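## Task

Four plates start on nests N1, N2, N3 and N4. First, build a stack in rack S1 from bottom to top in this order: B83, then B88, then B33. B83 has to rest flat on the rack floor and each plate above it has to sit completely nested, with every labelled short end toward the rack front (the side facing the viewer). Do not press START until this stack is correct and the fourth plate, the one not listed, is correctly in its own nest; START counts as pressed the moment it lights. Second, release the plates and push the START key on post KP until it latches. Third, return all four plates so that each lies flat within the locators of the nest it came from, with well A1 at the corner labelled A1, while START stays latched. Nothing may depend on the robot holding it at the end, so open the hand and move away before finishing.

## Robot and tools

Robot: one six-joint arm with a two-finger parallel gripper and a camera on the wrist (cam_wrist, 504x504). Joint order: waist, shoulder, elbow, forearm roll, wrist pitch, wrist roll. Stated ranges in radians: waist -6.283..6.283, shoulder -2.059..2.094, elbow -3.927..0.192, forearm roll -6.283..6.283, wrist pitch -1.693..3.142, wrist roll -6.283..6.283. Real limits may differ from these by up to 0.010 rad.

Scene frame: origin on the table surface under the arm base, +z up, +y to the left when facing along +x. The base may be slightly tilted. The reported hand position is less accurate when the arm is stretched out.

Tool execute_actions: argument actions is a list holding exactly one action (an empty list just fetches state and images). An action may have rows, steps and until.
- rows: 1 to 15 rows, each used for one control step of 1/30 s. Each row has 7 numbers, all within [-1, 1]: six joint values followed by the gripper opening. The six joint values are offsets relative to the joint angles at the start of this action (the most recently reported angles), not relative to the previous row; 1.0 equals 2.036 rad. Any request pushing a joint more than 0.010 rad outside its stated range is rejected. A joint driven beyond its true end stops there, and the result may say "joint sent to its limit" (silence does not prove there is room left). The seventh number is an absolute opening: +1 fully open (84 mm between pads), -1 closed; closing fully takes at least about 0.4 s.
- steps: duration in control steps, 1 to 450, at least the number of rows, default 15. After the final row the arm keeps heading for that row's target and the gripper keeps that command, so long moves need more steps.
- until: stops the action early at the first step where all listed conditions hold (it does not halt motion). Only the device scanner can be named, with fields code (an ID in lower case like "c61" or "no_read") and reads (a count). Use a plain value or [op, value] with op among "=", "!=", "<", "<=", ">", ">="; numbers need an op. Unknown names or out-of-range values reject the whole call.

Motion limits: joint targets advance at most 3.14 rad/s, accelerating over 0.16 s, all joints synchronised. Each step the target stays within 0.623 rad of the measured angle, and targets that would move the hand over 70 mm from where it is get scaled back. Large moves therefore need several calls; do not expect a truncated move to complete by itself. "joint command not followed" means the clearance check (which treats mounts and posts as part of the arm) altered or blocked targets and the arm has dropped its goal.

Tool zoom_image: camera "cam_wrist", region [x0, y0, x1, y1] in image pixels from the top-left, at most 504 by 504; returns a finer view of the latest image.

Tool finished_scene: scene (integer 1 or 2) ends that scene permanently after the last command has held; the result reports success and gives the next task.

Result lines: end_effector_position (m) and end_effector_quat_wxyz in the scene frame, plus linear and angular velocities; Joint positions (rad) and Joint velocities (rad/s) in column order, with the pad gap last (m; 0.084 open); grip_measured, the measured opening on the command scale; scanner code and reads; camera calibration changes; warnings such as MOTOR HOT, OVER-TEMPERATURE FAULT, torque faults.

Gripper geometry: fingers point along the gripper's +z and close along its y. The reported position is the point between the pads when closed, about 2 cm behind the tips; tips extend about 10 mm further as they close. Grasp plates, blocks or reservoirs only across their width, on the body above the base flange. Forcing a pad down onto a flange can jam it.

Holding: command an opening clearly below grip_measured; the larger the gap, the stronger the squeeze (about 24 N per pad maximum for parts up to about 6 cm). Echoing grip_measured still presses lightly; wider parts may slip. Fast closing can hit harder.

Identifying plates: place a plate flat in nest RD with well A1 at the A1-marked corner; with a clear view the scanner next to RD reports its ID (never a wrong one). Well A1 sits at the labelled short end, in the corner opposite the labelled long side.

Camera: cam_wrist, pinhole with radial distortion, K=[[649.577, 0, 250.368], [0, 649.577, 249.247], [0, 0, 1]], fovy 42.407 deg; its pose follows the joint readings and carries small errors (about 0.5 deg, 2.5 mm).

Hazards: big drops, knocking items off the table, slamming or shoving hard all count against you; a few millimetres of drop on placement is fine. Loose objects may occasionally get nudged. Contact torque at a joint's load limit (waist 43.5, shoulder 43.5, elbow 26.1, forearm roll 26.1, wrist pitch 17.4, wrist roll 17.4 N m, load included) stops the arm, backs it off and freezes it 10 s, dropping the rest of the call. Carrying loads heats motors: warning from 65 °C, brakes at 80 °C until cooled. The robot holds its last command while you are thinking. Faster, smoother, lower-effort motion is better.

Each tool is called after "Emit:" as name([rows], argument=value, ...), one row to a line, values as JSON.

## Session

Emit:
execute_actions(actions=[])

Scene clock: 0.00 s.
end_effector_position=(-0.1364, +0.4456, +0.1459) grip_measured=+1.00 end_effector_quat_wxyz=(+0.572, +0.599, -0.442, -0.344) end_effector_velocity=(-0.000, -0.000, +0.000) end_effector_angular_velocity=(-0.001, +0.001, +0.000)
Joint positions: [ 1.511 -0.668 -0.599  0.988  1.618  1.947  0.084]
Joint velocities: [-0.     0.     0.001 -0.     0.001 -0.     0.   ]
scanner: code=no_read reads=0
camera_calibration (this result's frames):
cam_wrist: T_world_to_cam=[[-0.146424, 0.0552585, 0.987677, -0.156648], [-0.368514, 0.923524, -0.106302, -0.375515], [-0.918018, -0.379538, -0.114863, 0.195286], [0, 0, 0, 1]] pos_world=[0.0179562, 0.429571, 0.137231]

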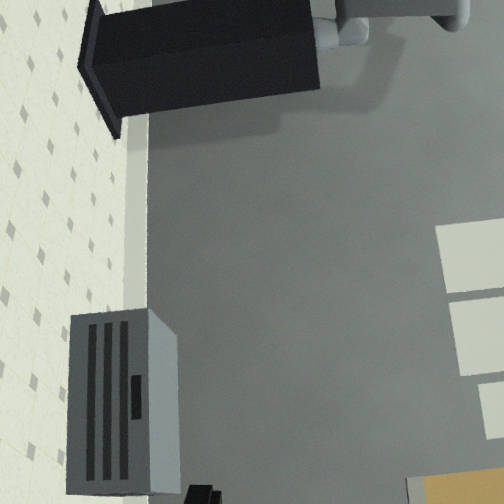

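Emit:
execute_actions([
  {"rows":[[0,-0.27,-0.15,0,0,0,1]],"steps":25},
])

Scene clock: 3.90 s.
end_effector_position=(-0.1090, +0.5702, +0.3645) grip_measured=+1.00 end_effector_quat_wxyz=(+0.243, +0.799, -0.311, -0.454) end_effector_velocity=(+0.001, +0.006, +0.018) end_effector_angular_velocity=(+0.050, -0.005, -0.002)
Joint positions: [ 1.51  -1.214 -0.901  0.988  1.619  1.947  0.084]
Joint velocities: [ 0.001 -0.018 -0.031  0.003 -0.001 -0.    -0.   ]
scanner: code=no_read reads=0
camera_calibration (this result's frames):
cam_wrist: T_world_to_cam=[[-0.284976, -0.680167, 0.675397, 0.142551], [-0.388114, 0.726149, 0.567517, -0.592475], [-0.876445, -0.100402, -0.470917, 0.268017], [0, 0, 0, 1]] pos_world=[0.0455782, 0.554093, 0.366175]

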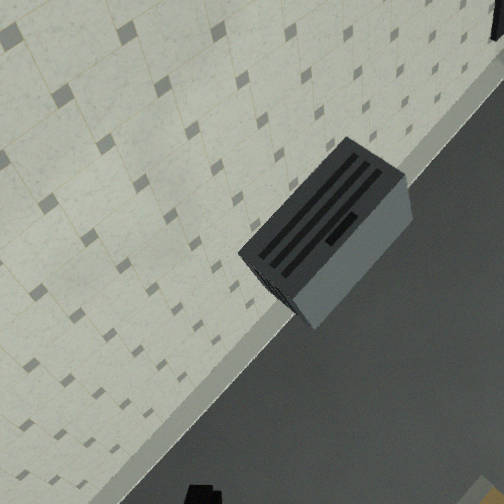

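Go to N2 HH.

Emit:
execute_actions([
  {"rows":[[-0.968,0.434,0.055,-0.073,-0.022,-0.026,1]],"steps":50},
])

Scene clock: 6.30 s.
end_effector_position=(+0.3886, +0.2035, +0.2460) grip_measured=+1.00 end_effector_quat_wxyz=(-0.006, -0.237, +0.972, -0.008) end_effector_velocity=(+0.006, +0.011, +0.001) end_effector_angular_velocity=(-0.004, -0.010, +0.033)
Joint positions: [-0.46  -0.33  -0.789  0.838  1.574  1.894  0.084]
Joint velocities: [ 0.018 -0.016 -0.013  0.013 -0.004 -0.001 -0.   ]
scanner: code=no_read reads=0
camera_calibration (this result's frames):
cam_wrist: T_world_to_cam=[[-0.448649, 0.893533, -0.0177137, 0.0289314], [0.8937, 0.448473, -0.0130909, -0.3646], [-0.00375301, -0.021704, -0.999757, 0.3864], [0, 0, 0, 1]] pos_world=[0.340273, 0.146049, 0.382046]

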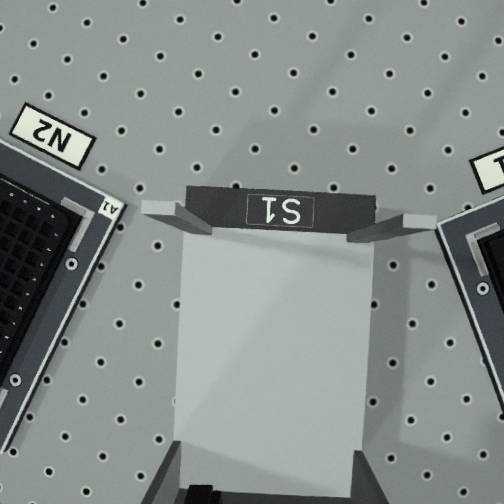

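Emit:
execute_actions([
  {"rows":[[0.04,-0.348,0.13,0.04,0.08,-0.026,1]],"steps":30},
])

Scene clock: 8.47 s.
end_effector_position=(+0.2815, +0.3456, +0.2256) grip_measured=+1.00 end_effector_quat_wxyz=(+0.019, -0.447, +0.894, -0.025) end_effector_velocity=(-0.000, +0.001, +0.000) end_effector_angular_velocity=(-0.002, -0.002, +0.004)
Joint positions: [-0.379 -1.038 -0.525  0.919  1.737  1.841  0.084]
Joint velocities: [ 0.001 -0.005 -0.     0.     0.     0.    -0.   ]
scanner: code=no_read reads=0
camera_calibration (this result's frames):
cam_wrist: T_world_to_cam=[[-0.789722, 0.609766, -0.0672654, 0.0588039], [0.610221, 0.792071, 0.0159394, -0.378344], [0.0629982, -0.0284591, -0.997608, 0.351754], [0, 0, 0, 1]] pos_world=[0.255152, 0.273829, 0.360898]

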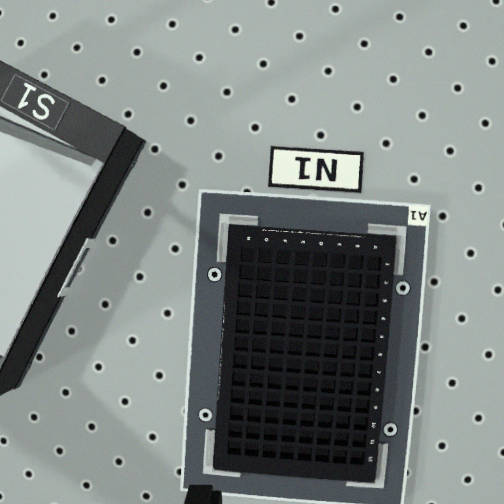

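Emit:
execute_actions([
  {"rows":[[-0.03,0.25,-0.1,-0.03,0.2,0.02,1]],"steps":30},
])

Scene clock: 13.40 s.
end_effector_position=(+0.2595, +0.3373, +0.2410) grip_measured=+1.00 end_effector_quat_wxyz=(-0.144, -0.288, +0.926, +0.194) end_effector_velocity=(+0.000, -0.000, -0.000) end_effector_angular_velocity=(+0.000, +0.001, -0.002)
Joint positions: [-0.44  -0.529 -0.728  0.858  2.144  1.882  0.084]
Joint velocities: [-0.     0.002 -0.    -0.001  0.     0.     0.   ]
scanner: code=no_read reads=0
camera_calibration (this result's frames):
cam_wrist: T_world_to_cam=[[-0.470448, 0.767246, 0.435904, -0.209752], [0.799212, 0.579879, -0.158114, -0.294176], [-0.374084, 0.273995, -0.885995, 0.352778], [0, 0, 0, 1]] pos_world=[0.2684, 0.234859, 0.357478]

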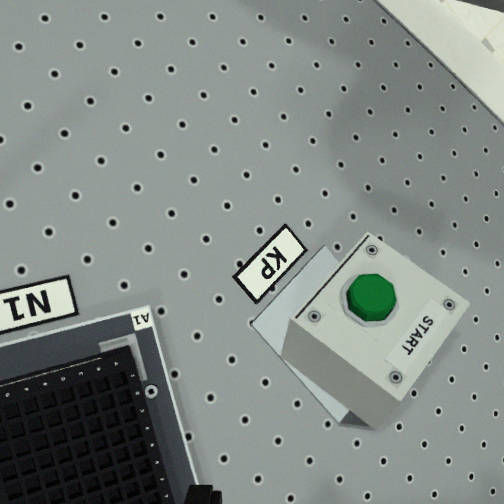

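Emit:
execute_actions([
  {"rows":[[-0.15,-0.1,0.2,0.3,-0.2,0,1]],"steps":30},
])

Scene clock: 18.40 s.
end_effector_position=(+0.3791, +0.2832, +0.2825) grip_measured=+1.00 end_effector_quat_wxyz=(+0.327, -0.179, +0.912, +0.168) end_effector_velocity=(-0.000, -0.001, +0.000) end_effector_angular_velocity=(+0.000, -0.001, -0.002)
Joint positions: [-0.745 -0.733 -0.321  1.469  1.737  1.882  0.084]
Joint velocities: [-0.001 -0.     0.001  0.    -0.001  0.     0.   ]
scanner: code=no_read reads=0
camera_calibration (this result's frames):
cam_wrist: T_world_to_cam=[[-0.424809, 0.884215, 0.194168, -0.112171], [0.725867, 0.20452, 0.656725, -0.447886], [0.540975, 0.419923, -0.728705, 0.0165001], [0, 0, 0, 1]] pos_world=[0.268529, 0.183857, 0.327942]

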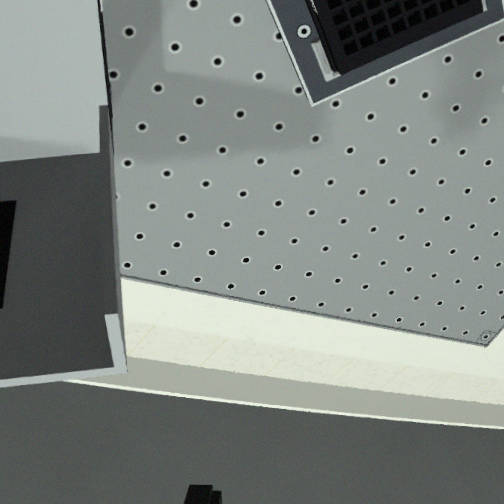

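Emit:
execute_actions([
  {"rows":[[0,-0.05,0.12,-0.15,0.15,0,1]],"steps":25},
])

Scene clock: 20.13 s.
end_effector_position=(+0.2406, +0.2943, +0.1741) grip_measured=+1.00 end_effector_quat_wxyz=(+0.124, -0.139, +0.941, +0.282) end_effector_velocity=(-0.001, +0.000, -0.001) end_effector_angular_velocity=(+0.003, +0.003, -0.000)
Joint positions: [-0.745 -0.835 -0.077  1.164  2.042  1.882  0.084]
Joint velocities: [ 0.    -0.001  0.004 -0.001  0.002 -0.    -0.   ]
scanner: code=no_read reads=0
camera_calibration (this result's frames):
cam_wrist: T_world_to_cam=[[-0.319263, 0.808065, 0.495077, -0.215206], [0.934237, 0.180739, 0.307466, -0.260765], [0.158973, 0.560682, -0.812627, 0.0727957], [0, 0, 0, 1]] pos_world=[0.163336, 0.180216, 0.245876]

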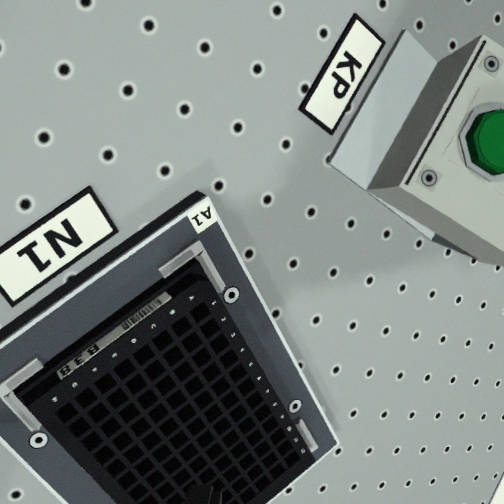

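Emit:
zoom_image(camera="cam_wrist", region=[30,280,190,400])

Region (30, 280, 190, 400) of cam_wrist's 504x504 image, scaled by 3.150, with more detail than that image has; it fills the top 378 rows of this view, and the rest is white.

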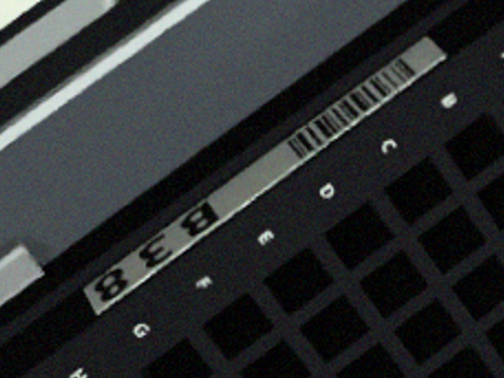

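Emit:
execute_actions([
  {"rows":[[-0.1,0.05,-0.15,0,-0.05,0,1]],"steps":15},
])

Emit:
execute_actions([
  {"rows":[[0.05,0.46,-0.13,0.02,-0.22,0.08,1]],"steps":35},
])

Scene clock: 24.23 s.
end_effector_position=(+0.3211, +0.2611, +0.2854) grip_measured=+1.00 end_effector_quat_wxyz=(+0.235, -0.167, +0.948, +0.135) end_effector_velocity=(-0.001, -0.000, -0.003) end_effector_angular_velocity=(+0.005, +0.006, -0.001)
Joint positions: [-0.948 -0.733 -0.38   1.163  1.941  1.882  0.084]
Joint velocities: [ 0.004 -0.     0.007 -0.001 -0.     0.     0.   ]
scanner: code=no_read reads=0
camera_calibration (this result's frames):
cam_wrist: T_world_to_cam=[[-0.366299, 0.913213, 0.178514, -0.139801], [0.837624, 0.240064, 0.490669, -0.400909], [0.40523, 0.329259, -0.852864, 0.161983], [0, 0, 0, 1]] pos_world=[0.218962, 0.170578, 0.359819]

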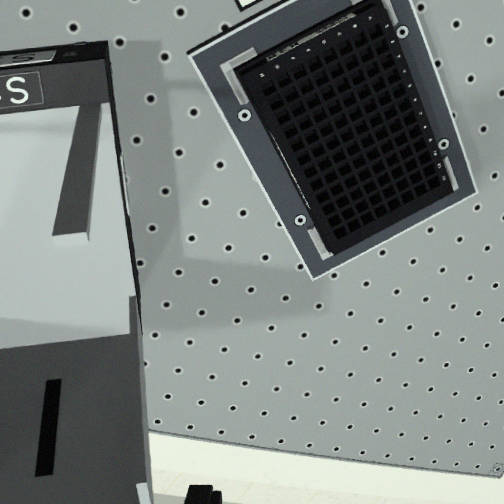

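Scene clock: 25.40 s.
end_effector_position=(+0.3765, +0.0189, +0.2355) grip_measured=+1.00 end_effector_quat_wxyz=(+0.219, +0.209, +0.936, +0.179) end_effector_velocity=(-0.000, -0.001, -0.001) end_effector_angular_velocity=(+0.000, +0.001, -0.003)
Joint positions: [-0.846  0.203 -0.644  1.204  1.493  2.045  0.084]
Joint velocities: [ 0.     0.004 -0.001 -0.    -0.002  0.    -0.   ]
scanner: code=no_read reads=0
camera_calibration (this result's frames):
cam_wrist: T_world_to_cam=[[0.327001, 0.84351, 0.4261, -0.207397], [0.811349, -0.481774, 0.33107, -0.30355], [0.484544, 0.237455, -0.841922, 0.145949], [0, 0, 0, 1]] pos_world=[0.243385, -0.00595688, 0.311746]

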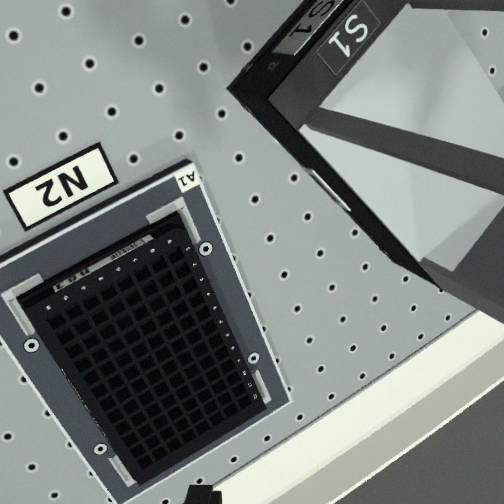

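Emit:
zoom_image(camera="cam_wrist", region=[40,230,160,310])

Emit:
execute_actions([
  {"rows":[[-0.05,0.2,-0.1,-0.03,-0.12,0.1,1]],"steps":25},
])

Region (40, 230, 160, 310) of cam_wrist's 504x504 image, scaled by 4.200, with more detail than that image has.

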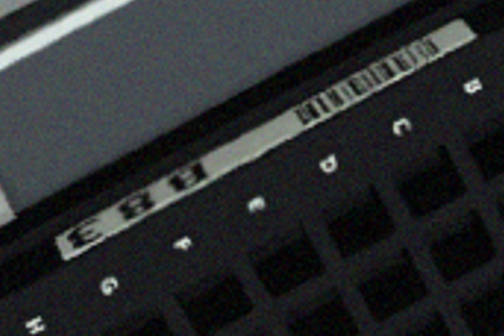

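Scene clock: 27.70 s.
end_effector_position=(+0.3309, -0.1405, +0.2117) grip_measured=+1.00 end_effector_quat_wxyz=(+0.207, +0.420, +0.874, +0.130) end_effector_velocity=(-0.001, -0.001, -0.001) end_effector_angular_velocity=(+0.002, -0.000, -0.003)
Joint positions: [-0.948  0.609 -0.848  1.143  1.249  2.249  0.084]
Joint velocities: [-0.001  0.004 -0.001 -0.    -0.     0.     0.   ]
scanner: code=no_read reads=0
camera_calibration (this result's frames):
cam_wrist: T_world_to_cam=[[0.690068, 0.603753, 0.39911, -0.196037], [0.551276, -0.795781, 0.250651, -0.276555], [0.468936, 0.0470535, -0.881978, 0.172811], [0, 0, 0, 1]] pos_world=[0.206699, -0.109851, 0.299975]

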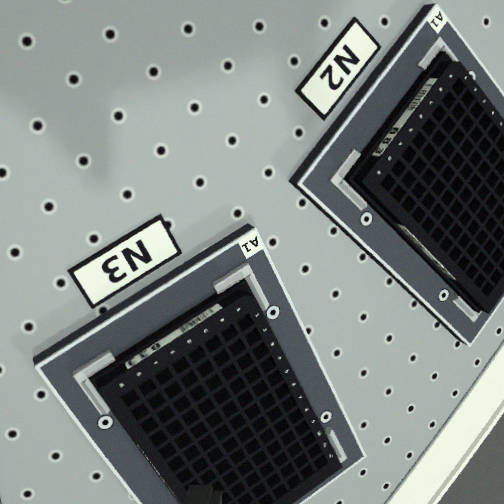

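Emit:
zoom_image(camera="cam_wrist", region=[110,300,230,380])

Region (110, 300, 230, 380) of cam_wrist's 504x504 image, scaled by 4.200, with more detail than that image has.

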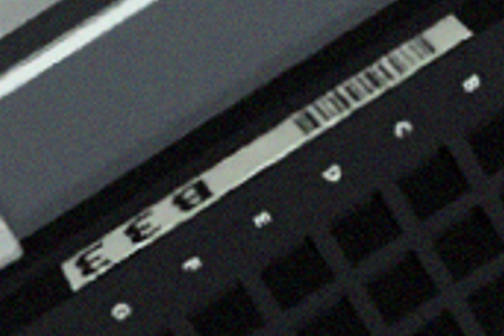

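Emit:
execute_actions([
  {"rows":[[0.222,-0.179,-0.079,-0.139,0.059,-0.084,1]],"steps":30},
])

Scene clock: 30.10 s.
end_effector_position=(+0.4430, +0.0338, +0.2092) grip_measured=+1.00 end_effector_quat_wxyz=(-0.002, -0.003, +1.000, -0.000) end_effector_velocity=(+0.001, +0.001, +0.000) end_effector_angular_velocity=(-0.003, +0.000, +0.006)
Joint positions: [-0.496  0.245 -1.008  0.86   1.369  2.078  0.084]
Joint velocities: [ 0.003 -0.003 -0.002 -0.    -0.001 -0.001  0.   ]
scanner: code=no_read reads=0
camera_calibration (this result's frames):
cam_wrist: T_world_to_cam=[[0.00762153, 0.99995, -0.00646218, -0.00382175], [0.999971, -0.00762525, -0.00055191, -0.37191], [-0.000601158, -0.00645778, -0.999979, 0.34431], [0, 0, 0, 1]] pos_world=[0.372135, 0.00320913, 0.344073]

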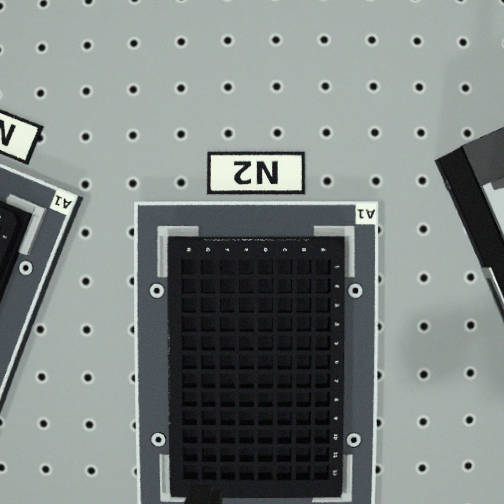

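Emit:
execute_actions([
  {"rows":[[0.1007,0.082,0.054,0.1125,-0.1208,-0.085,1]],"steps":25},
])

Emit:
execute_actions([
  {"rows":[[0.0252,0.0147,0.0027,0.0273,-0.0226,-0.0123,1]],"steps":12},
])

Scene clock: 39.30 s.
end_effector_position=(+0.4301, +0.0026, +0.0833) grip_measured=+1.00 end_effector_quat_wxyz=(-0.000, -0.004, +1.000, +0.005) end_effector_velocity=(-0.001, -0.000, -0.001) end_effector_angular_velocity=(+0.001, +0.002, -0.001)
Joint positions: [-0.292  0.412 -0.899  1.089  1.123  1.905  0.084]
Joint velocities: [ 0.002  0.002  0.001  0.001 -0.    -0.     0.   ]
scanner: code=no_read reads=0
camera_calibration (this result's frames):
cam_wrist: T_world_to_cam=[[0.00536737, 0.999978, 0.00388535, 0.0267325], [0.999984, -0.00537396, 0.00168873, -0.359464], [0.00170958, 0.00387622, -0.999991, 0.217174], [0, 0, 0, 1]] pos_world=[0.358943, -0.0295055, 0.217675]

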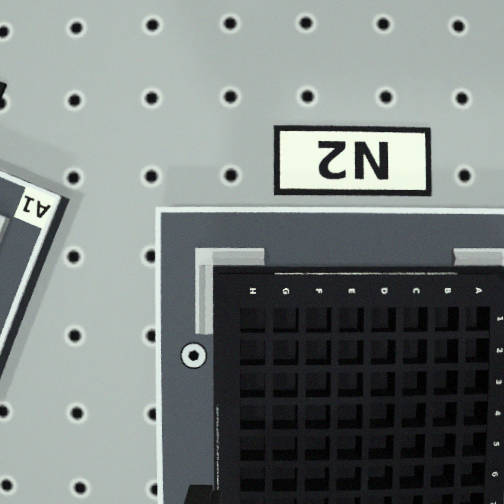

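Scene clock: 39.70 s.
end_effector_position=(+0.4307, +0.0008, +0.0605) grip_measured=+1.00 end_effector_quat_wxyz=(+0.001, -0.005, +1.000, -0.000) end_effector_velocity=(-0.002, -0.001, -0.001) end_effector_angular_velocity=(-0.001, +0.002, -0.004)
Joint positions: [-0.241  0.441 -0.894  1.144  1.077  1.88   0.084]
Joint velocities: [-0.001  0.     0.004 -0.    -0.002 -0.    -0.   ]
scanner: code=no_read reads=0
camera_calibration (this result's frames):
cam_wrist: T_world_to_cam=[[0.00332178, 0.999976, -0.00605563, 0.0301445], [0.999983, -0.0032932, 0.00472344, -0.360246], [0.00470339, -0.00607122, -0.999971, 0.193146], [0, 0, 0, 1]] pos_world=[0.359232, -0.0301575, 0.195025]

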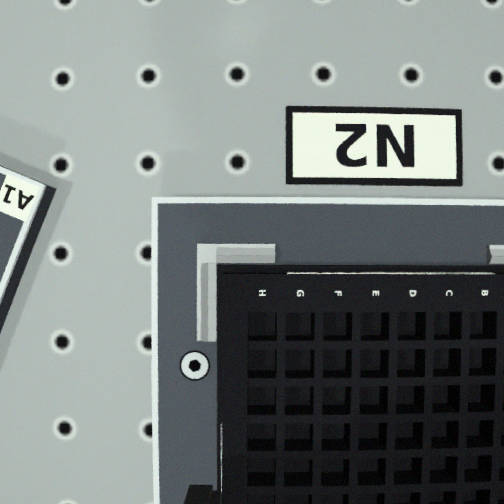

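Emit:
execute_actions([
  {"rows":[[-0.0021,-0.0002,0.0043,0.0005,-0.0009,0.005,1]],"steps":10},
])

Emit:
execute_actions([
  {"rows":[[0.009,0.0055,0.0005,0.0098,-0.007,-0.0045,1],[0.0178,0.011,0.001,0.0195,-0.014,-0.009,1]],"steps":12},
])

Scene clock: 44.30 s.
end_effector_position=(+0.4272, -0.0010, +0.0606) grip_measured=+1.00 end_effector_quat_wxyz=(+0.001, +0.005, +1.000, -0.000) end_effector_velocity=(+0.001, +0.000, +0.000) end_effector_angular_velocity=(-0.002, -0.001, +0.002)
Joint positions: [-0.245  0.441 -0.885  1.145  1.075  1.89   0.084]
Joint velocities: [ 0.001 -0.001 -0.001 -0.    -0.001  0.    -0.   ]
scanner: code=no_read reads=0
camera_calibration (this result's frames):
cam_wrist: T_world_to_cam=[[0.0229506, 0.999718, -0.00602628, 0.0235807], [0.999724, -0.0229195, 0.00516896, -0.356691], [0.00502939, -0.00614325, -0.999968, 0.193063], [0, 0, 0, 1]] pos_world=[0.355081, -0.0305633, 0.195042]

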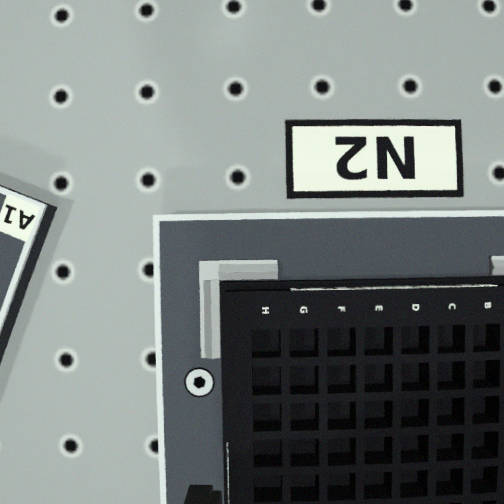

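Scene clock: 44.70 s.
end_effector_position=(+0.4267, -0.0019, +0.0445) grip_measured=+1.00 end_effector_quat_wxyz=(+0.001, +0.004, +1.000, -0.003) end_effector_velocity=(-0.001, +0.000, -0.000) end_effector_angular_velocity=(+0.002, +0.001, -0.002)
Joint positions: [-0.209  0.463 -0.884  1.185  1.047  1.871  0.084]
Joint velocities: [-0.001 -0.     0.002  0.     0.002 -0.001 -0.   ]
scanner: code=no_read reads=0
camera_calibration (this result's frames):
cam_wrist: T_world_to_cam=[[0.021777, 0.999695, -0.0116648, 0.0251657], [0.99975, -0.0217157, 0.00535251, -0.356088], [0.00509757, -0.0117785, -0.999918, 0.176943], [0, 0, 0, 1]] pos_world=[0.354549, -0.0308066, 0.179128]

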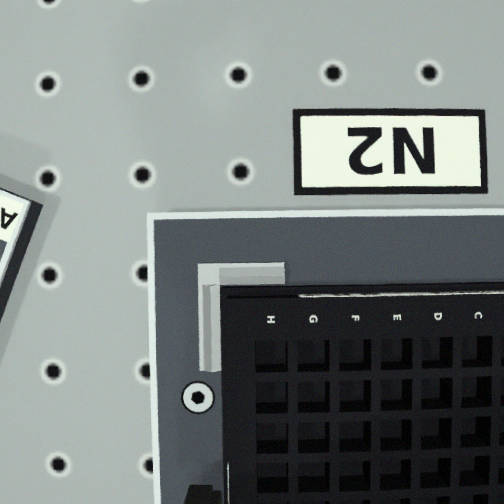

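Emit:
execute_actions([
  {"rows":[[0,0,0,0,0,0,0.2]],"steps":10},
])

Emit:
execute_actions([
  {"rows":[[-0.0178,-0.011,-0.001,-0.0195,0.014,0.009,0.2]],"steps":10},
])

Emit:
execute_actions([
  {"rows":[[-0.17,-0.07,-0.09,-0.166,0.177,0.085,0.2]],"steps":28},
])

Scene clock: 46.80 s.
end_effector_position=(+0.4267, -0.0016, +0.0445) grip_measured=+0.93 end_effector_quat_wxyz=(+0.001, +0.004, +1.000, -0.003) end_effector_velocity=(+0.001, -0.000, +0.000) end_effector_angular_velocity=(-0.001, -0.001, +0.001)
Joint positions: [-0.209  0.462 -0.884  1.185  1.048  1.871  0.082]
Joint velocities: [ 0.     0.001 -0.001  0.    -0.001 -0.001  0.   ]
scanner: code=no_read reads=0
camera_calibration (this result's frames):
cam_wrist: T_world_to_cam=[[0.0214489, 0.999712, -0.0107989, 0.0248916], [0.999757, -0.0213933, 0.00523505, -0.356118], [0.00500252, -0.0109086, -0.999928, 0.177012], [0, 0, 0, 1]] pos_world=[0.354613, -0.0305721, 0.179133]

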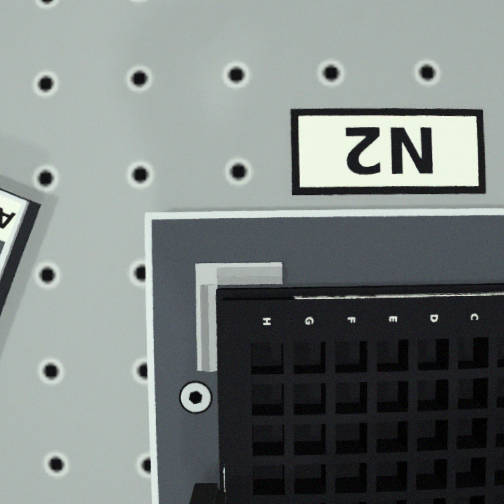

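Scene clock: 47.13 s.
end_effector_position=(+0.4273, -0.0009, +0.0607) grip_measured=+0.93 end_effector_quat_wxyz=(+0.001, +0.005, +1.000, -0.000) end_effector_velocity=(-0.006, +0.001, -0.005) end_effector_angular_velocity=(+0.010, +0.012, -0.008)
Joint positions: [-0.245  0.441 -0.885  1.145  1.076  1.89   0.081]
Joint velocities: [ 0.005  0.005  0.007 -0.     0.006  0.001 -0.   ]
scanner: code=no_read reads=0
camera_calibration (this result's frames):
cam_wrist: T_world_to_cam=[[0.0227744, 0.999724, -0.00581978, 0.0235202], [0.999728, -0.022744, 0.00523475, -0.356736], [0.00510093, -0.00593741, -0.999969, 0.193093], [0, 0, 0, 1]] pos_world=[0.355118, -0.0304809, 0.195091]

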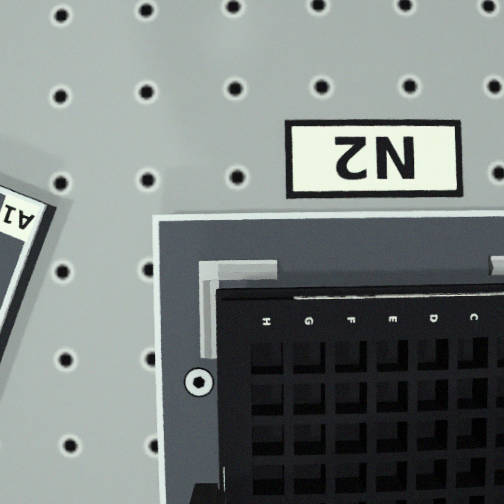

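Scene clock: 48.07 s.
end_effector_position=(+0.4313, +0.0091, +0.2397) grip_measured=+0.93 end_effector_quat_wxyz=(-0.001, +0.010, +1.000, +0.008) end_effector_velocity=(+0.000, -0.000, +0.002) end_effector_angular_velocity=(-0.002, -0.002, +0.000)
Joint positions: [-0.591  0.298 -1.068  0.807  1.436  2.063  0.081]
Joint velocities: [-0.003 -0.001 -0.002 -0.001  0.     0.    -0.   ]
scanner: code=no_read reads=0
camera_calibration (this result's frames):
cam_wrist: T_world_to_cam=[[0.0338126, 0.99938, 0.00978514, 0.00600301], [0.999428, -0.0338162, 0.000209392, -0.360018], [0.000540158, 0.00977246, -0.999952, 0.374001], [0, 0, 0, 1]] pos_world=[0.359407, -0.0218286, 0.373999]

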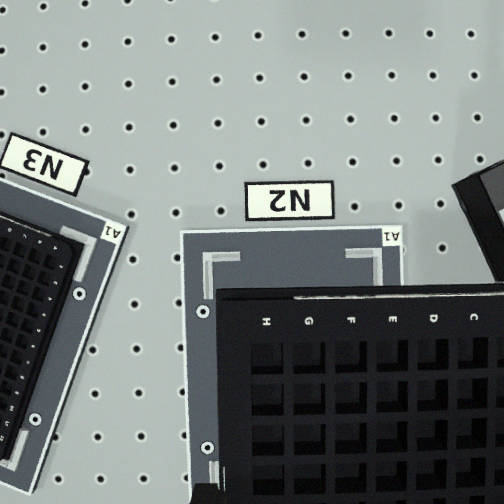

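Emit:
execute_actions([
  {"rows":[[0.0575,-0.2854,0.147,0.0206,0.047,-0.081,0.2]],"steps":30},
])

Emit:
execute_actions([
  {"rows":[[0.0295,0,0.032,0.017,-0.0344,-0.0064,0.2]],"steps":15},
])

Scene clock: 55.23 s.
end_effector_position=(+0.3907, +0.1801, +0.2391) grip_measured=+0.93 end_effector_quat_wxyz=(+0.003, -0.206, +0.979, -0.006) end_effector_velocity=(-0.000, +0.001, +0.000) end_effector_angular_velocity=(-0.000, -0.000, +0.003)
Joint positions: [-0.474 -0.282 -0.769  0.849  1.532  1.898  0.081]
Joint velocities: [ 0.001 -0.003  0.     0.     0.001 -0.    -0.   ]
scanner: code=no_read reads=0
camera_calibration (this result's frames):
cam_wrist: T_world_to_cam=[[-0.391211, 0.920126, -0.0179531, 0.023436], [0.92022, 0.39136, 0.0056014, -0.360647], [0.0121801, -0.0143295, -0.999823, 0.37154], [0, 0, 0, 1]] pos_world=[0.336518, 0.124903, 0.373915]

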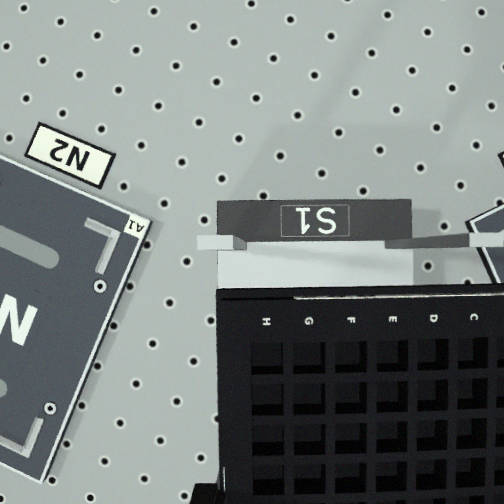

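Scene clock: 55.73 s.
end_effector_position=(+0.3867, +0.1759, +0.2098) grip_measured=+0.93 end_effector_quat_wxyz=(+0.001, -0.204, +0.979, -0.001) end_effector_velocity=(-0.000, -0.000, -0.000) end_effector_angular_velocity=(+0.000, +0.000, -0.000)
Joint positions: [-0.414 -0.282 -0.704  0.884  1.462  1.885  0.081]
Joint velocities: [ 0.001  0.     0.001  0.001 -0.001 -0.001  0.   ]
scanner: code=no_read reads=0
camera_calibration (this result's frames):
cam_wrist: T_world_to_cam=[[-0.38821, 0.921543, -0.00717248, 0.021501], [0.921548, 0.388244, 0.00402961, -0.35478], [0.00649813, -0.00504545, -0.999966, 0.342819], [0, 0, 0, 1]] pos_world=[0.333066, 0.119657, 0.344392]

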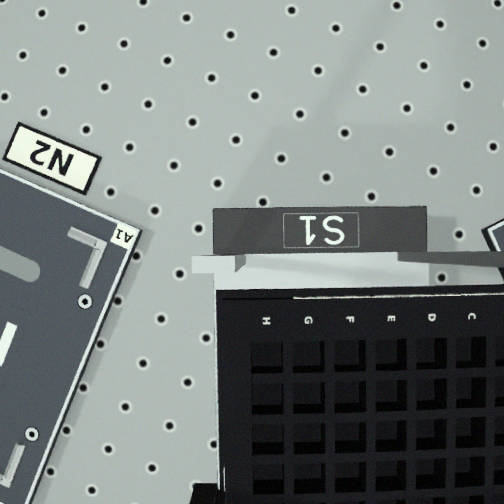

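Emit:
execute_actions([
  {"rows":[[-0.0051,0.0024,0.0039,-0.002,-0.0007,-0.0075,0.2]],"steps":10},
])

Scene clock: 59.07 s.
end_effector_position=(+0.3842, +0.1709, +0.2100) grip_measured=+0.93 end_effector_quat_wxyz=(+0.001, -0.205, +0.979, -0.001) end_effector_velocity=(-0.001, -0.001, -0.000) end_effector_angular_velocity=(-0.001, +0.001, +0.000)
Joint positions: [-0.424 -0.277 -0.697  0.881  1.46   1.87   0.081]
Joint velocities: [-0.    -0.     0.001 -0.001 -0.001 -0.001 -0.   ]
scanner: code=no_read reads=0
camera_calibration (this result's frames):
cam_wrist: T_world_to_cam=[[-0.388558, 0.921394, -0.00745885, 0.0254088], [0.921393, 0.388599, 0.00504791, -0.350674], [0.00754961, -0.00491113, -0.999959, 0.342537], [0, 0, 0, 1]] pos_world=[0.330396, 0.114542, 0.344483]

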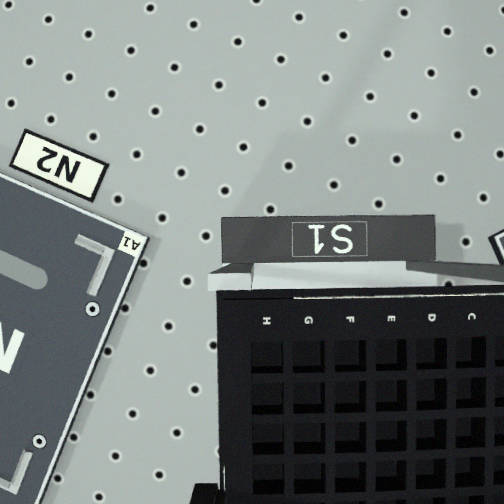

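Emit:
execute_actions([
  {"rows":[[0.0295,0.0005,0.02,0.0175,-0.0307,-0.002,0.2],[0.059,0.0025,0.0374,0.0349,-0.0614,-0.0044,0.2]],"steps":18},
])

Emit:
execute_actions([
  {"rows":[[0.063,0.0164,0.0251,0.0445,-0.0621,-0.0103,0.2]],"steps":18},
])

Scene clock: 68.90 s.
end_effector_position=(+0.3840, +0.1704, +0.1654) grip_measured=+0.93 end_effector_quat_wxyz=(+0.001, -0.206, +0.979, -0.002) end_effector_velocity=(-0.001, +0.001, -0.001) end_effector_angular_velocity=(+0.001, +0.002, +0.001)
Joint positions: [-0.305 -0.272 -0.622  0.951  1.333  1.861  0.082]
Joint velocities: [ 0.001 -0.001  0.001  0.     0.001 -0.     0.   ]
scanner: code=no_read reads=0
camera_calibration (this result's frames):
cam_wrist: T_world_to_cam=[[-0.391324, 0.920203, -0.00955269, 0.02708], [0.92022, 0.391377, 0.00442137, -0.350046], [0.00780726, -0.00706038, -0.999945, 0.298237], [0, 0, 0, 1]] pos_world=[0.330387, 0.114186, 0.300027]

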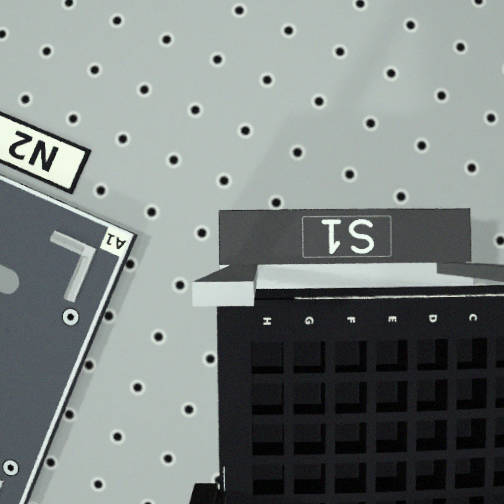

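Scene clock: 69.50 s.
end_effector_position=(+0.3838, +0.1704, +0.1202) grip_measured=+0.93 end_effector_quat_wxyz=(+0.001, -0.207, +0.978, -0.001) end_effector_velocity=(+0.000, -0.000, +0.000) end_effector_angular_velocity=(-0.001, -0.001, -0.000)
Joint positions: [-0.177 -0.239 -0.57   1.042  1.207  1.84   0.081]
Joint velocities: [ 0.     0.    -0.     0.001 -0.002  0.001  0.   ]
scanner: code=no_read reads=0
camera_calibration (this result's frames):
cam_wrist: T_world_to_cam=[[-0.39245, 0.919734, -0.00844324, 0.026944], [0.919749, 0.39249, 0.00371733, -0.349582], [0.00673284, -0.00630679, -0.999957, 0.253295], [0, 0, 0, 1]] pos_world=[0.330396, 0.114024, 0.254811]

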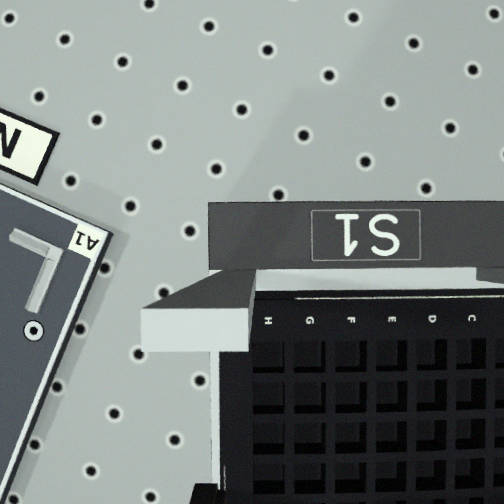

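Emit:
execute_actions([
  {"rows":[[0.061,0.0275,0.012,0.0513,-0.0544,-0.017,0.2]],"steps":18},
])

Emit:
execute_actions([
  {"rows":[[0.0068,0.0039,0.0008,0.0057,-0.006,-0.002,0.2]],"steps":10},
])

Scene clock: 71.67 s.
end_effector_position=(+0.3843, +0.1711, +0.0785) grip_measured=+0.94 end_effector_quat_wxyz=(+0.002, -0.207, +0.978, -0.001) end_effector_velocity=(+0.000, +0.000, -0.001) end_effector_angular_velocity=(+0.001, +0.001, +0.000)
Joint positions: [-0.054 -0.184 -0.547  1.146  1.096  1.805  0.082]
Joint velocities: [ 0.003  0.003 -0.001  0.002 -0.001 -0.001  0.   ]
scanner: code=no_read reads=0
camera_calibration (this result's frames):
cam_wrist: T_world_to_cam=[[-0.393107, 0.919463, -0.00741298, 0.0263887], [0.919457, 0.39315, 0.00565273, -0.350326], [0.00811189, -0.00459378, -0.999957, 0.210746], [0, 0, 0, 1]] pos_world=[0.330773, 0.114435, 0.212912]

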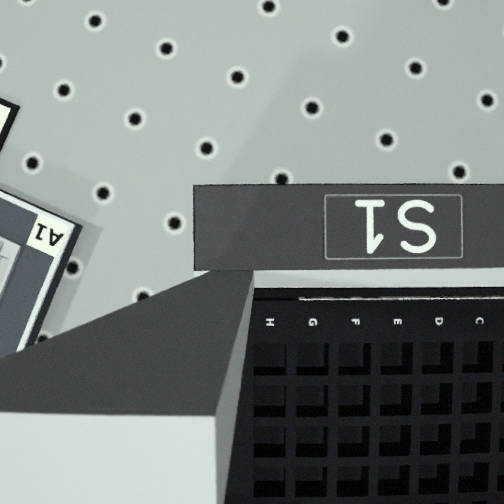

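Scene clock: 72.00 s.
end_effector_position=(+0.3847, +0.1710, +0.0750) grip_measured=+0.95 end_effector_quat_wxyz=(+0.002, -0.207, +0.978, -0.001) end_effector_velocity=(+0.001, -0.000, -0.001) end_effector_angular_velocity=(+0.004, -0.002, -0.005)
Joint positions: [-0.043 -0.178 -0.546  1.156  1.086  1.801  0.082]
Joint velocities: [-0.     0.005 -0.001  0.007  0.    -0.001 -0.001]
scanner: code=no_read reads=0
camera_calibration (this result's frames):
cam_wrist: T_world_to_cam=[[-0.393769, 0.919168, -0.00873488, 0.0269461], [0.919159, 0.393829, 0.00672975, -0.350709], [0.00962582, -0.00537878, -0.999939, 0.206857], [0, 0, 0, 1]] pos_world=[0.330977, 0.114464, 0.20944]

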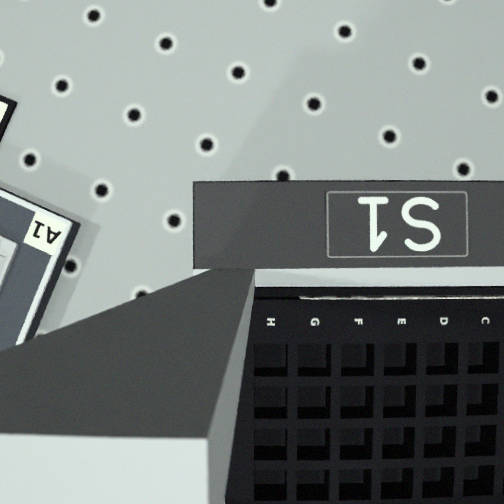

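Emit:
execute_actions([
  {"rows":[[0,0,0,0,0,0,1]],"steps":10},
])

Emit:
execute_actions([
  {"rows":[[-0.0658,-0.03,-0.0118,-0.056,0.0594,0.019,1]],"steps":18},
])

Scene clock: 73.63 s.
end_effector_position=(+0.3844, +0.1700, +0.0743) grip_measured=+1.00 end_effector_quat_wxyz=(+0.002, -0.206, +0.979, -0.002) end_effector_velocity=(-0.000, +0.001, +0.001) end_effector_angular_velocity=(-0.003, +0.000, +0.007)
Joint positions: [-0.043 -0.176 -0.545  1.157  1.083  1.801  0.084]
Joint velocities: [-0.    -0.006  0.    -0.006  0.     0.     0.   ]
scanner: code=no_read reads=0
camera_calibration (this result's frames):
cam_wrist: T_world_to_cam=[[-0.390949, 0.920364, -0.00946859, 0.0265275], [0.920365, 0.391012, 0.00611113, -0.350016], [0.00932679, -0.00632542, -0.999936, 0.206424], [0, 0, 0, 1]] pos_world=[0.330589, 0.113751, 0.208801]

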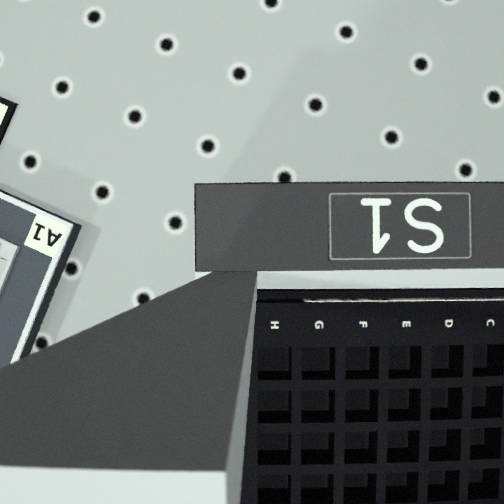

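Scene clock: 74.23 s.
end_effector_position=(+0.3835, +0.1694, +0.1192) grip_measured=+1.00 end_effector_quat_wxyz=(+0.001, -0.205, +0.979, -0.002) end_effector_velocity=(+0.003, +0.000, +0.003) end_effector_angular_velocity=(-0.004, -0.009, +0.004)
Joint positions: [-0.176 -0.236 -0.568  1.043  1.204  1.84   0.084]
Joint velocities: [-0.006 -0.004 -0.005 -0.001 -0.001 -0.     0.   ]
scanner: code=no_read reads=0
camera_calibration (this result's frames):
cam_wrist: T_world_to_cam=[[-0.389672, 0.920911, -0.00882089, 0.0264825], [0.920929, 0.389714, 0.00355869, -0.348924], [0.00671486, -0.00673669, -0.999955, 0.252417], [0, 0, 0, 1]] pos_world=[0.329959, 0.113293, 0.253881]

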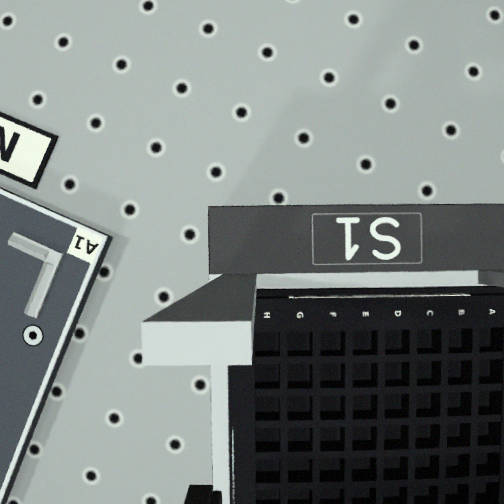

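Emit:
execute_actions([
  {"rows":[[-0.063,-0.0177,-0.0265,-0.045,0.0634,0.0103,1]],"steps":10},
])

Emit:
execute_actions([
  {"rows":[[-0.088,-0.0025,-0.069,-0.0516,0.0968,0.011,1]],"steps":14},
])

Emit:
execute_actions([
  {"rows":[[-0.226,0.721,-0.405,-0.124,-0.132,0.299,1]],"steps":50},
])

Scene clock: 79.13 s.
end_effector_position=(+0.3844, +0.1708, +0.1654) grip_measured=+1.00 end_effector_quat_wxyz=(+0.001, -0.207, +0.978, -0.002) end_effector_velocity=(-0.023, -0.006, -0.020) end_effector_angular_velocity=(+0.034, +0.059, -0.045)
Joint positions: [-0.304 -0.273 -0.622  0.952  1.333  1.861  0.084]
Joint velocities: [ 0.012  0.021  0.044 -0.004  0.019  0.002 -0.   ]
scanner: code=no_read reads=0
camera_calibration (this result's frames):
cam_wrist: T_world_to_cam=[[-0.3927, 0.919614, -0.00988222, 0.0275014], [0.91963, 0.392758, 0.00477471, -0.350638], [0.00827221, -0.00721295, -0.99994, 0.298055], [0, 0, 0, 1]] pos_world=[0.330792, 0.114575, 0.299983]

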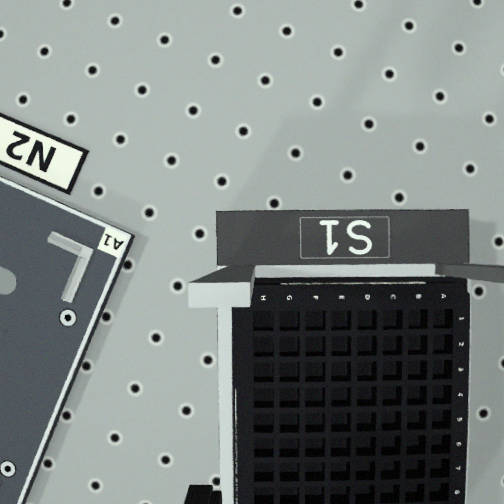

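Scene clock: 79.60 s.
end_effector_position=(+0.3880, +0.1752, +0.2383) grip_measured=+1.00 end_effector_quat_wxyz=(+0.003, -0.206, +0.979, -0.005) end_effector_velocity=(+0.005, +0.003, +0.004) end_effector_angular_velocity=(-0.008, -0.007, +0.014)
Joint positions: [-0.482 -0.277 -0.76   0.847  1.53   1.883  0.084]
Joint velocities: [ 0.001 -0.004 -0.015  0.     0.001  0.     0.   ]
scanner: code=no_read reads=0
camera_calibration (this result's frames):
cam_wrist: T_world_to_cam=[[-0.39078, 0.920349, -0.015756, 0.0261118], [0.920404, 0.390914, 0.00648888, -0.356407], [0.0121313, -0.0119662, -0.999855, 0.370331], [0, 0, 0, 1]] pos_world=[0.33375, 0.119724, 0.373001]

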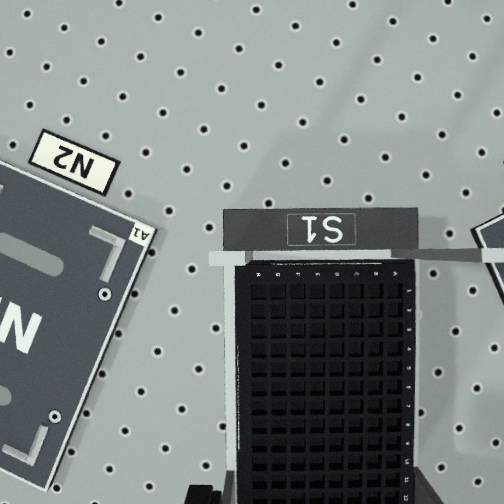

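Scene clock: 81.27 s.
end_effector_position=(+0.2848, -0.3187, +0.1988) grip_measured=+1.00 end_effector_quat_wxyz=(+0.000, +0.410, +0.912, +0.000) end_effector_velocity=(-0.001, -0.002, -0.001) end_effector_angular_velocity=(-0.000, -0.000, -0.002)
Joint positions: [-0.942  1.19  -1.585  0.595  1.261  2.492  0.084]
Joint velocities: [-0.002  0.005 -0.002 -0.    -0.002 -0.     0.   ]
scanner: code=no_read reads=0
camera_calibration (this result's frames):
cam_wrist: T_world_to_cam=[[0.756871, 0.653548, -0.00457757, 0.025612], [0.653561, -0.75687, 0.00237434, -0.357044], [-0.00191288, -0.00478879, -0.999987, 0.332433], [0, 0, 0, 1]] pos_world=[0.214601, -0.285383, 0.333393]

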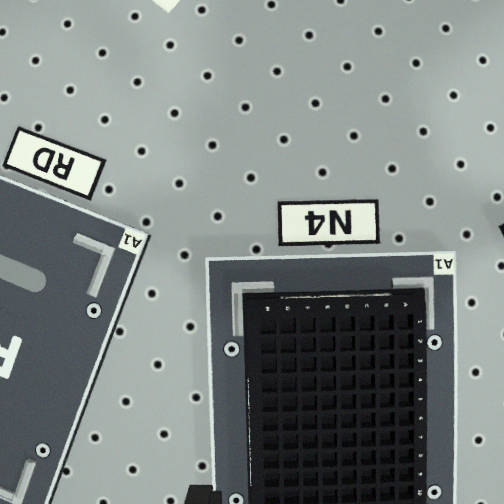

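Emit:
execute_actions([
  {"rows":[[0.0844,0.0655,0.0308,0.0995,-0.0898,-0.0496,1]],"steps":22},
])

Emit:
execute_actions([
  {"rows":[[0.0155,0.0126,0.001,0.02,-0.0111,-0.0098,1]],"steps":12},
])

Scene clock: 87.50 s.
end_effector_position=(+0.2923, -0.3252, +0.0799) grip_measured=+1.00 end_effector_quat_wxyz=(+0.001, +0.407, +0.913, +0.000) end_effector_velocity=(+0.002, -0.000, -0.000) end_effector_angular_velocity=(-0.001, +0.001, +0.003)
Joint positions: [-0.771  1.323 -1.522  0.797  1.079  2.391  0.084]
Joint velocities: [ 0.003  0.    -0.003  0.001  0.    -0.     0.   ]
scanner: code=no_read reads=0
camera_calibration (this result's frames):
cam_wrist: T_world_to_cam=[[0.752623, 0.658437, -0.00437032, 0.0264985], [0.658451, -0.752616, 0.00336313, -0.366766], [-0.00107476, -0.00540881, -0.999985, 0.213115], [0, 0, 0, 1]] pos_world=[0.221783, -0.292329, 0.214461]

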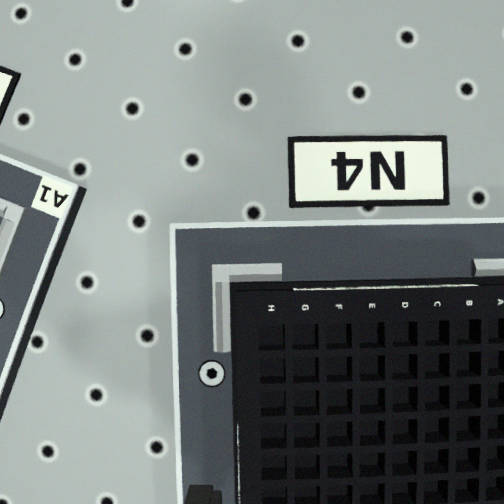

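Scene clock: 87.90 s.
end_effector_position=(+0.2935, -0.3256, +0.0613) grip_measured=+1.00 end_effector_quat_wxyz=(+0.002, +0.406, +0.914, +0.000) end_effector_velocity=(+0.000, +0.001, +0.000) end_effector_angular_velocity=(+0.001, -0.000, -0.001)
Joint positions: [-0.74   1.348 -1.521  0.838  1.056  2.371  0.084]
Joint velocities: [ 0.    -0.002  0.002  0.001  0.001  0.    -0.   ]
scanner: code=no_read reads=0
camera_calibration (this result's frames):
cam_wrist: T_world_to_cam=[[0.75115, 0.66012, -0.00390672, 0.0267208], [0.660131, -0.751132, 0.00531348, -0.367853], [0.000573071, -0.00657017, -0.999978, 0.193622], [0, 0, 0, 1]] pos_world=[0.222649, -0.292673, 0.195676]

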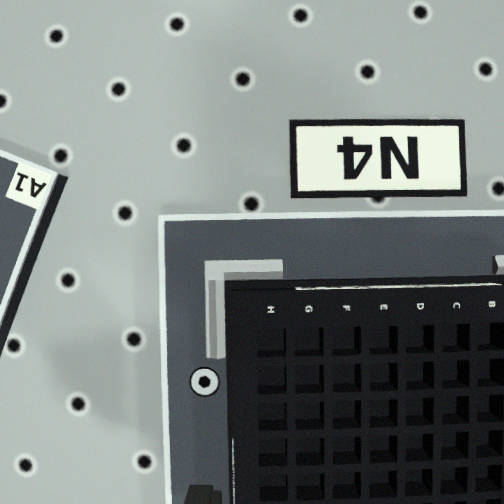

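Emit:
execute_actions([
  {"rows":[[0.001,-0.0011,0.0006,0,0,0,1],[0.001,-0.0011,0.0006,0,0,0,1],[0.001,-0.0011,0.0006,0,0,0,1],[0.001,-0.0011,0.0006,0,0,0,1],[0.0077,0.0043,0.001,0.0086,-0.0048,-0.0042,1],[0.0144,0.0097,0.0015,0.0172,-0.0095,-0.0085,1]],"steps":16},
])

Emit:
execute_actions([
  {"rows":[[0,0,0,0,0,0,0.2]],"steps":10},
])

Scene clock: 90.97 s.
end_effector_position=(+0.2939, -0.3250, +0.0452) grip_measured=+1.00 end_effector_quat_wxyz=(+0.001, +0.405, +0.914, -0.001) end_effector_velocity=(-0.000, +0.000, +0.000) end_effector_angular_velocity=(+0.000, -0.000, -0.001)
Joint positions: [-0.711  1.367 -1.518  0.873  1.036  2.354  0.084]
Joint velocities: [-0.    -0.     0.001  0.     0.    -0.    -0.   ]
scanner: code=no_read reads=0
camera_calibration (this result's frames):
cam_wrist: T_world_to_cam=[[0.749454, 0.662028, -0.00608036, 0.0271849], [0.662056, -0.749434, 0.00561577, -0.367622], [-0.000839024, -0.0082343, -0.999966, 0.177357], [0, 0, 0, 1]] pos_world=[0.223161, -0.292045, 0.17958]

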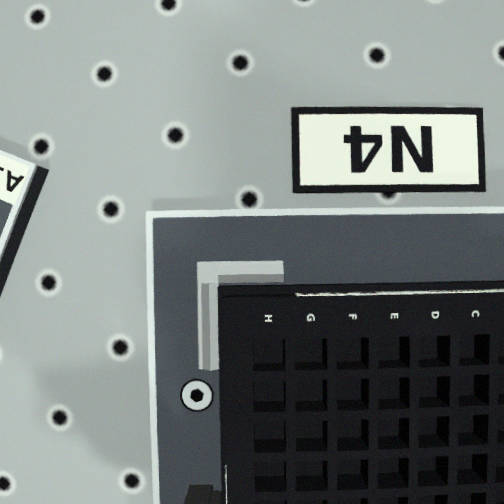

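Scene clock: 91.30 s.
end_effector_position=(+0.2941, -0.3249, +0.0455) grip_measured=+0.93 end_effector_quat_wxyz=(+0.001, +0.405, +0.914, -0.001) end_effector_velocity=(+0.000, -0.000, -0.000) end_effector_angular_velocity=(-0.002, +0.000, +0.001)
Joint positions: [-0.711  1.366 -1.518  0.873  1.037  2.354  0.081]
Joint velocities: [ 0.     0.001 -0.001  0.    -0.001 -0.     0.   ]
scanner: code=no_read reads=0
camera_calibration (this result's frames):
cam_wrist: T_world_to_cam=[[0.749277, 0.662233, -0.00561852, 0.0270074], [0.662256, -0.749255, 0.00577772, -0.367729], [-0.000383515, -0.00805001, -0.999968, 0.177584], [0, 0, 0, 1]] pos_world=[0.223363, -0.291979, 0.179855]

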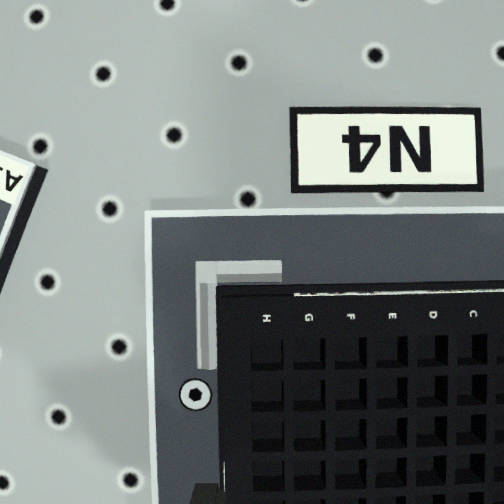

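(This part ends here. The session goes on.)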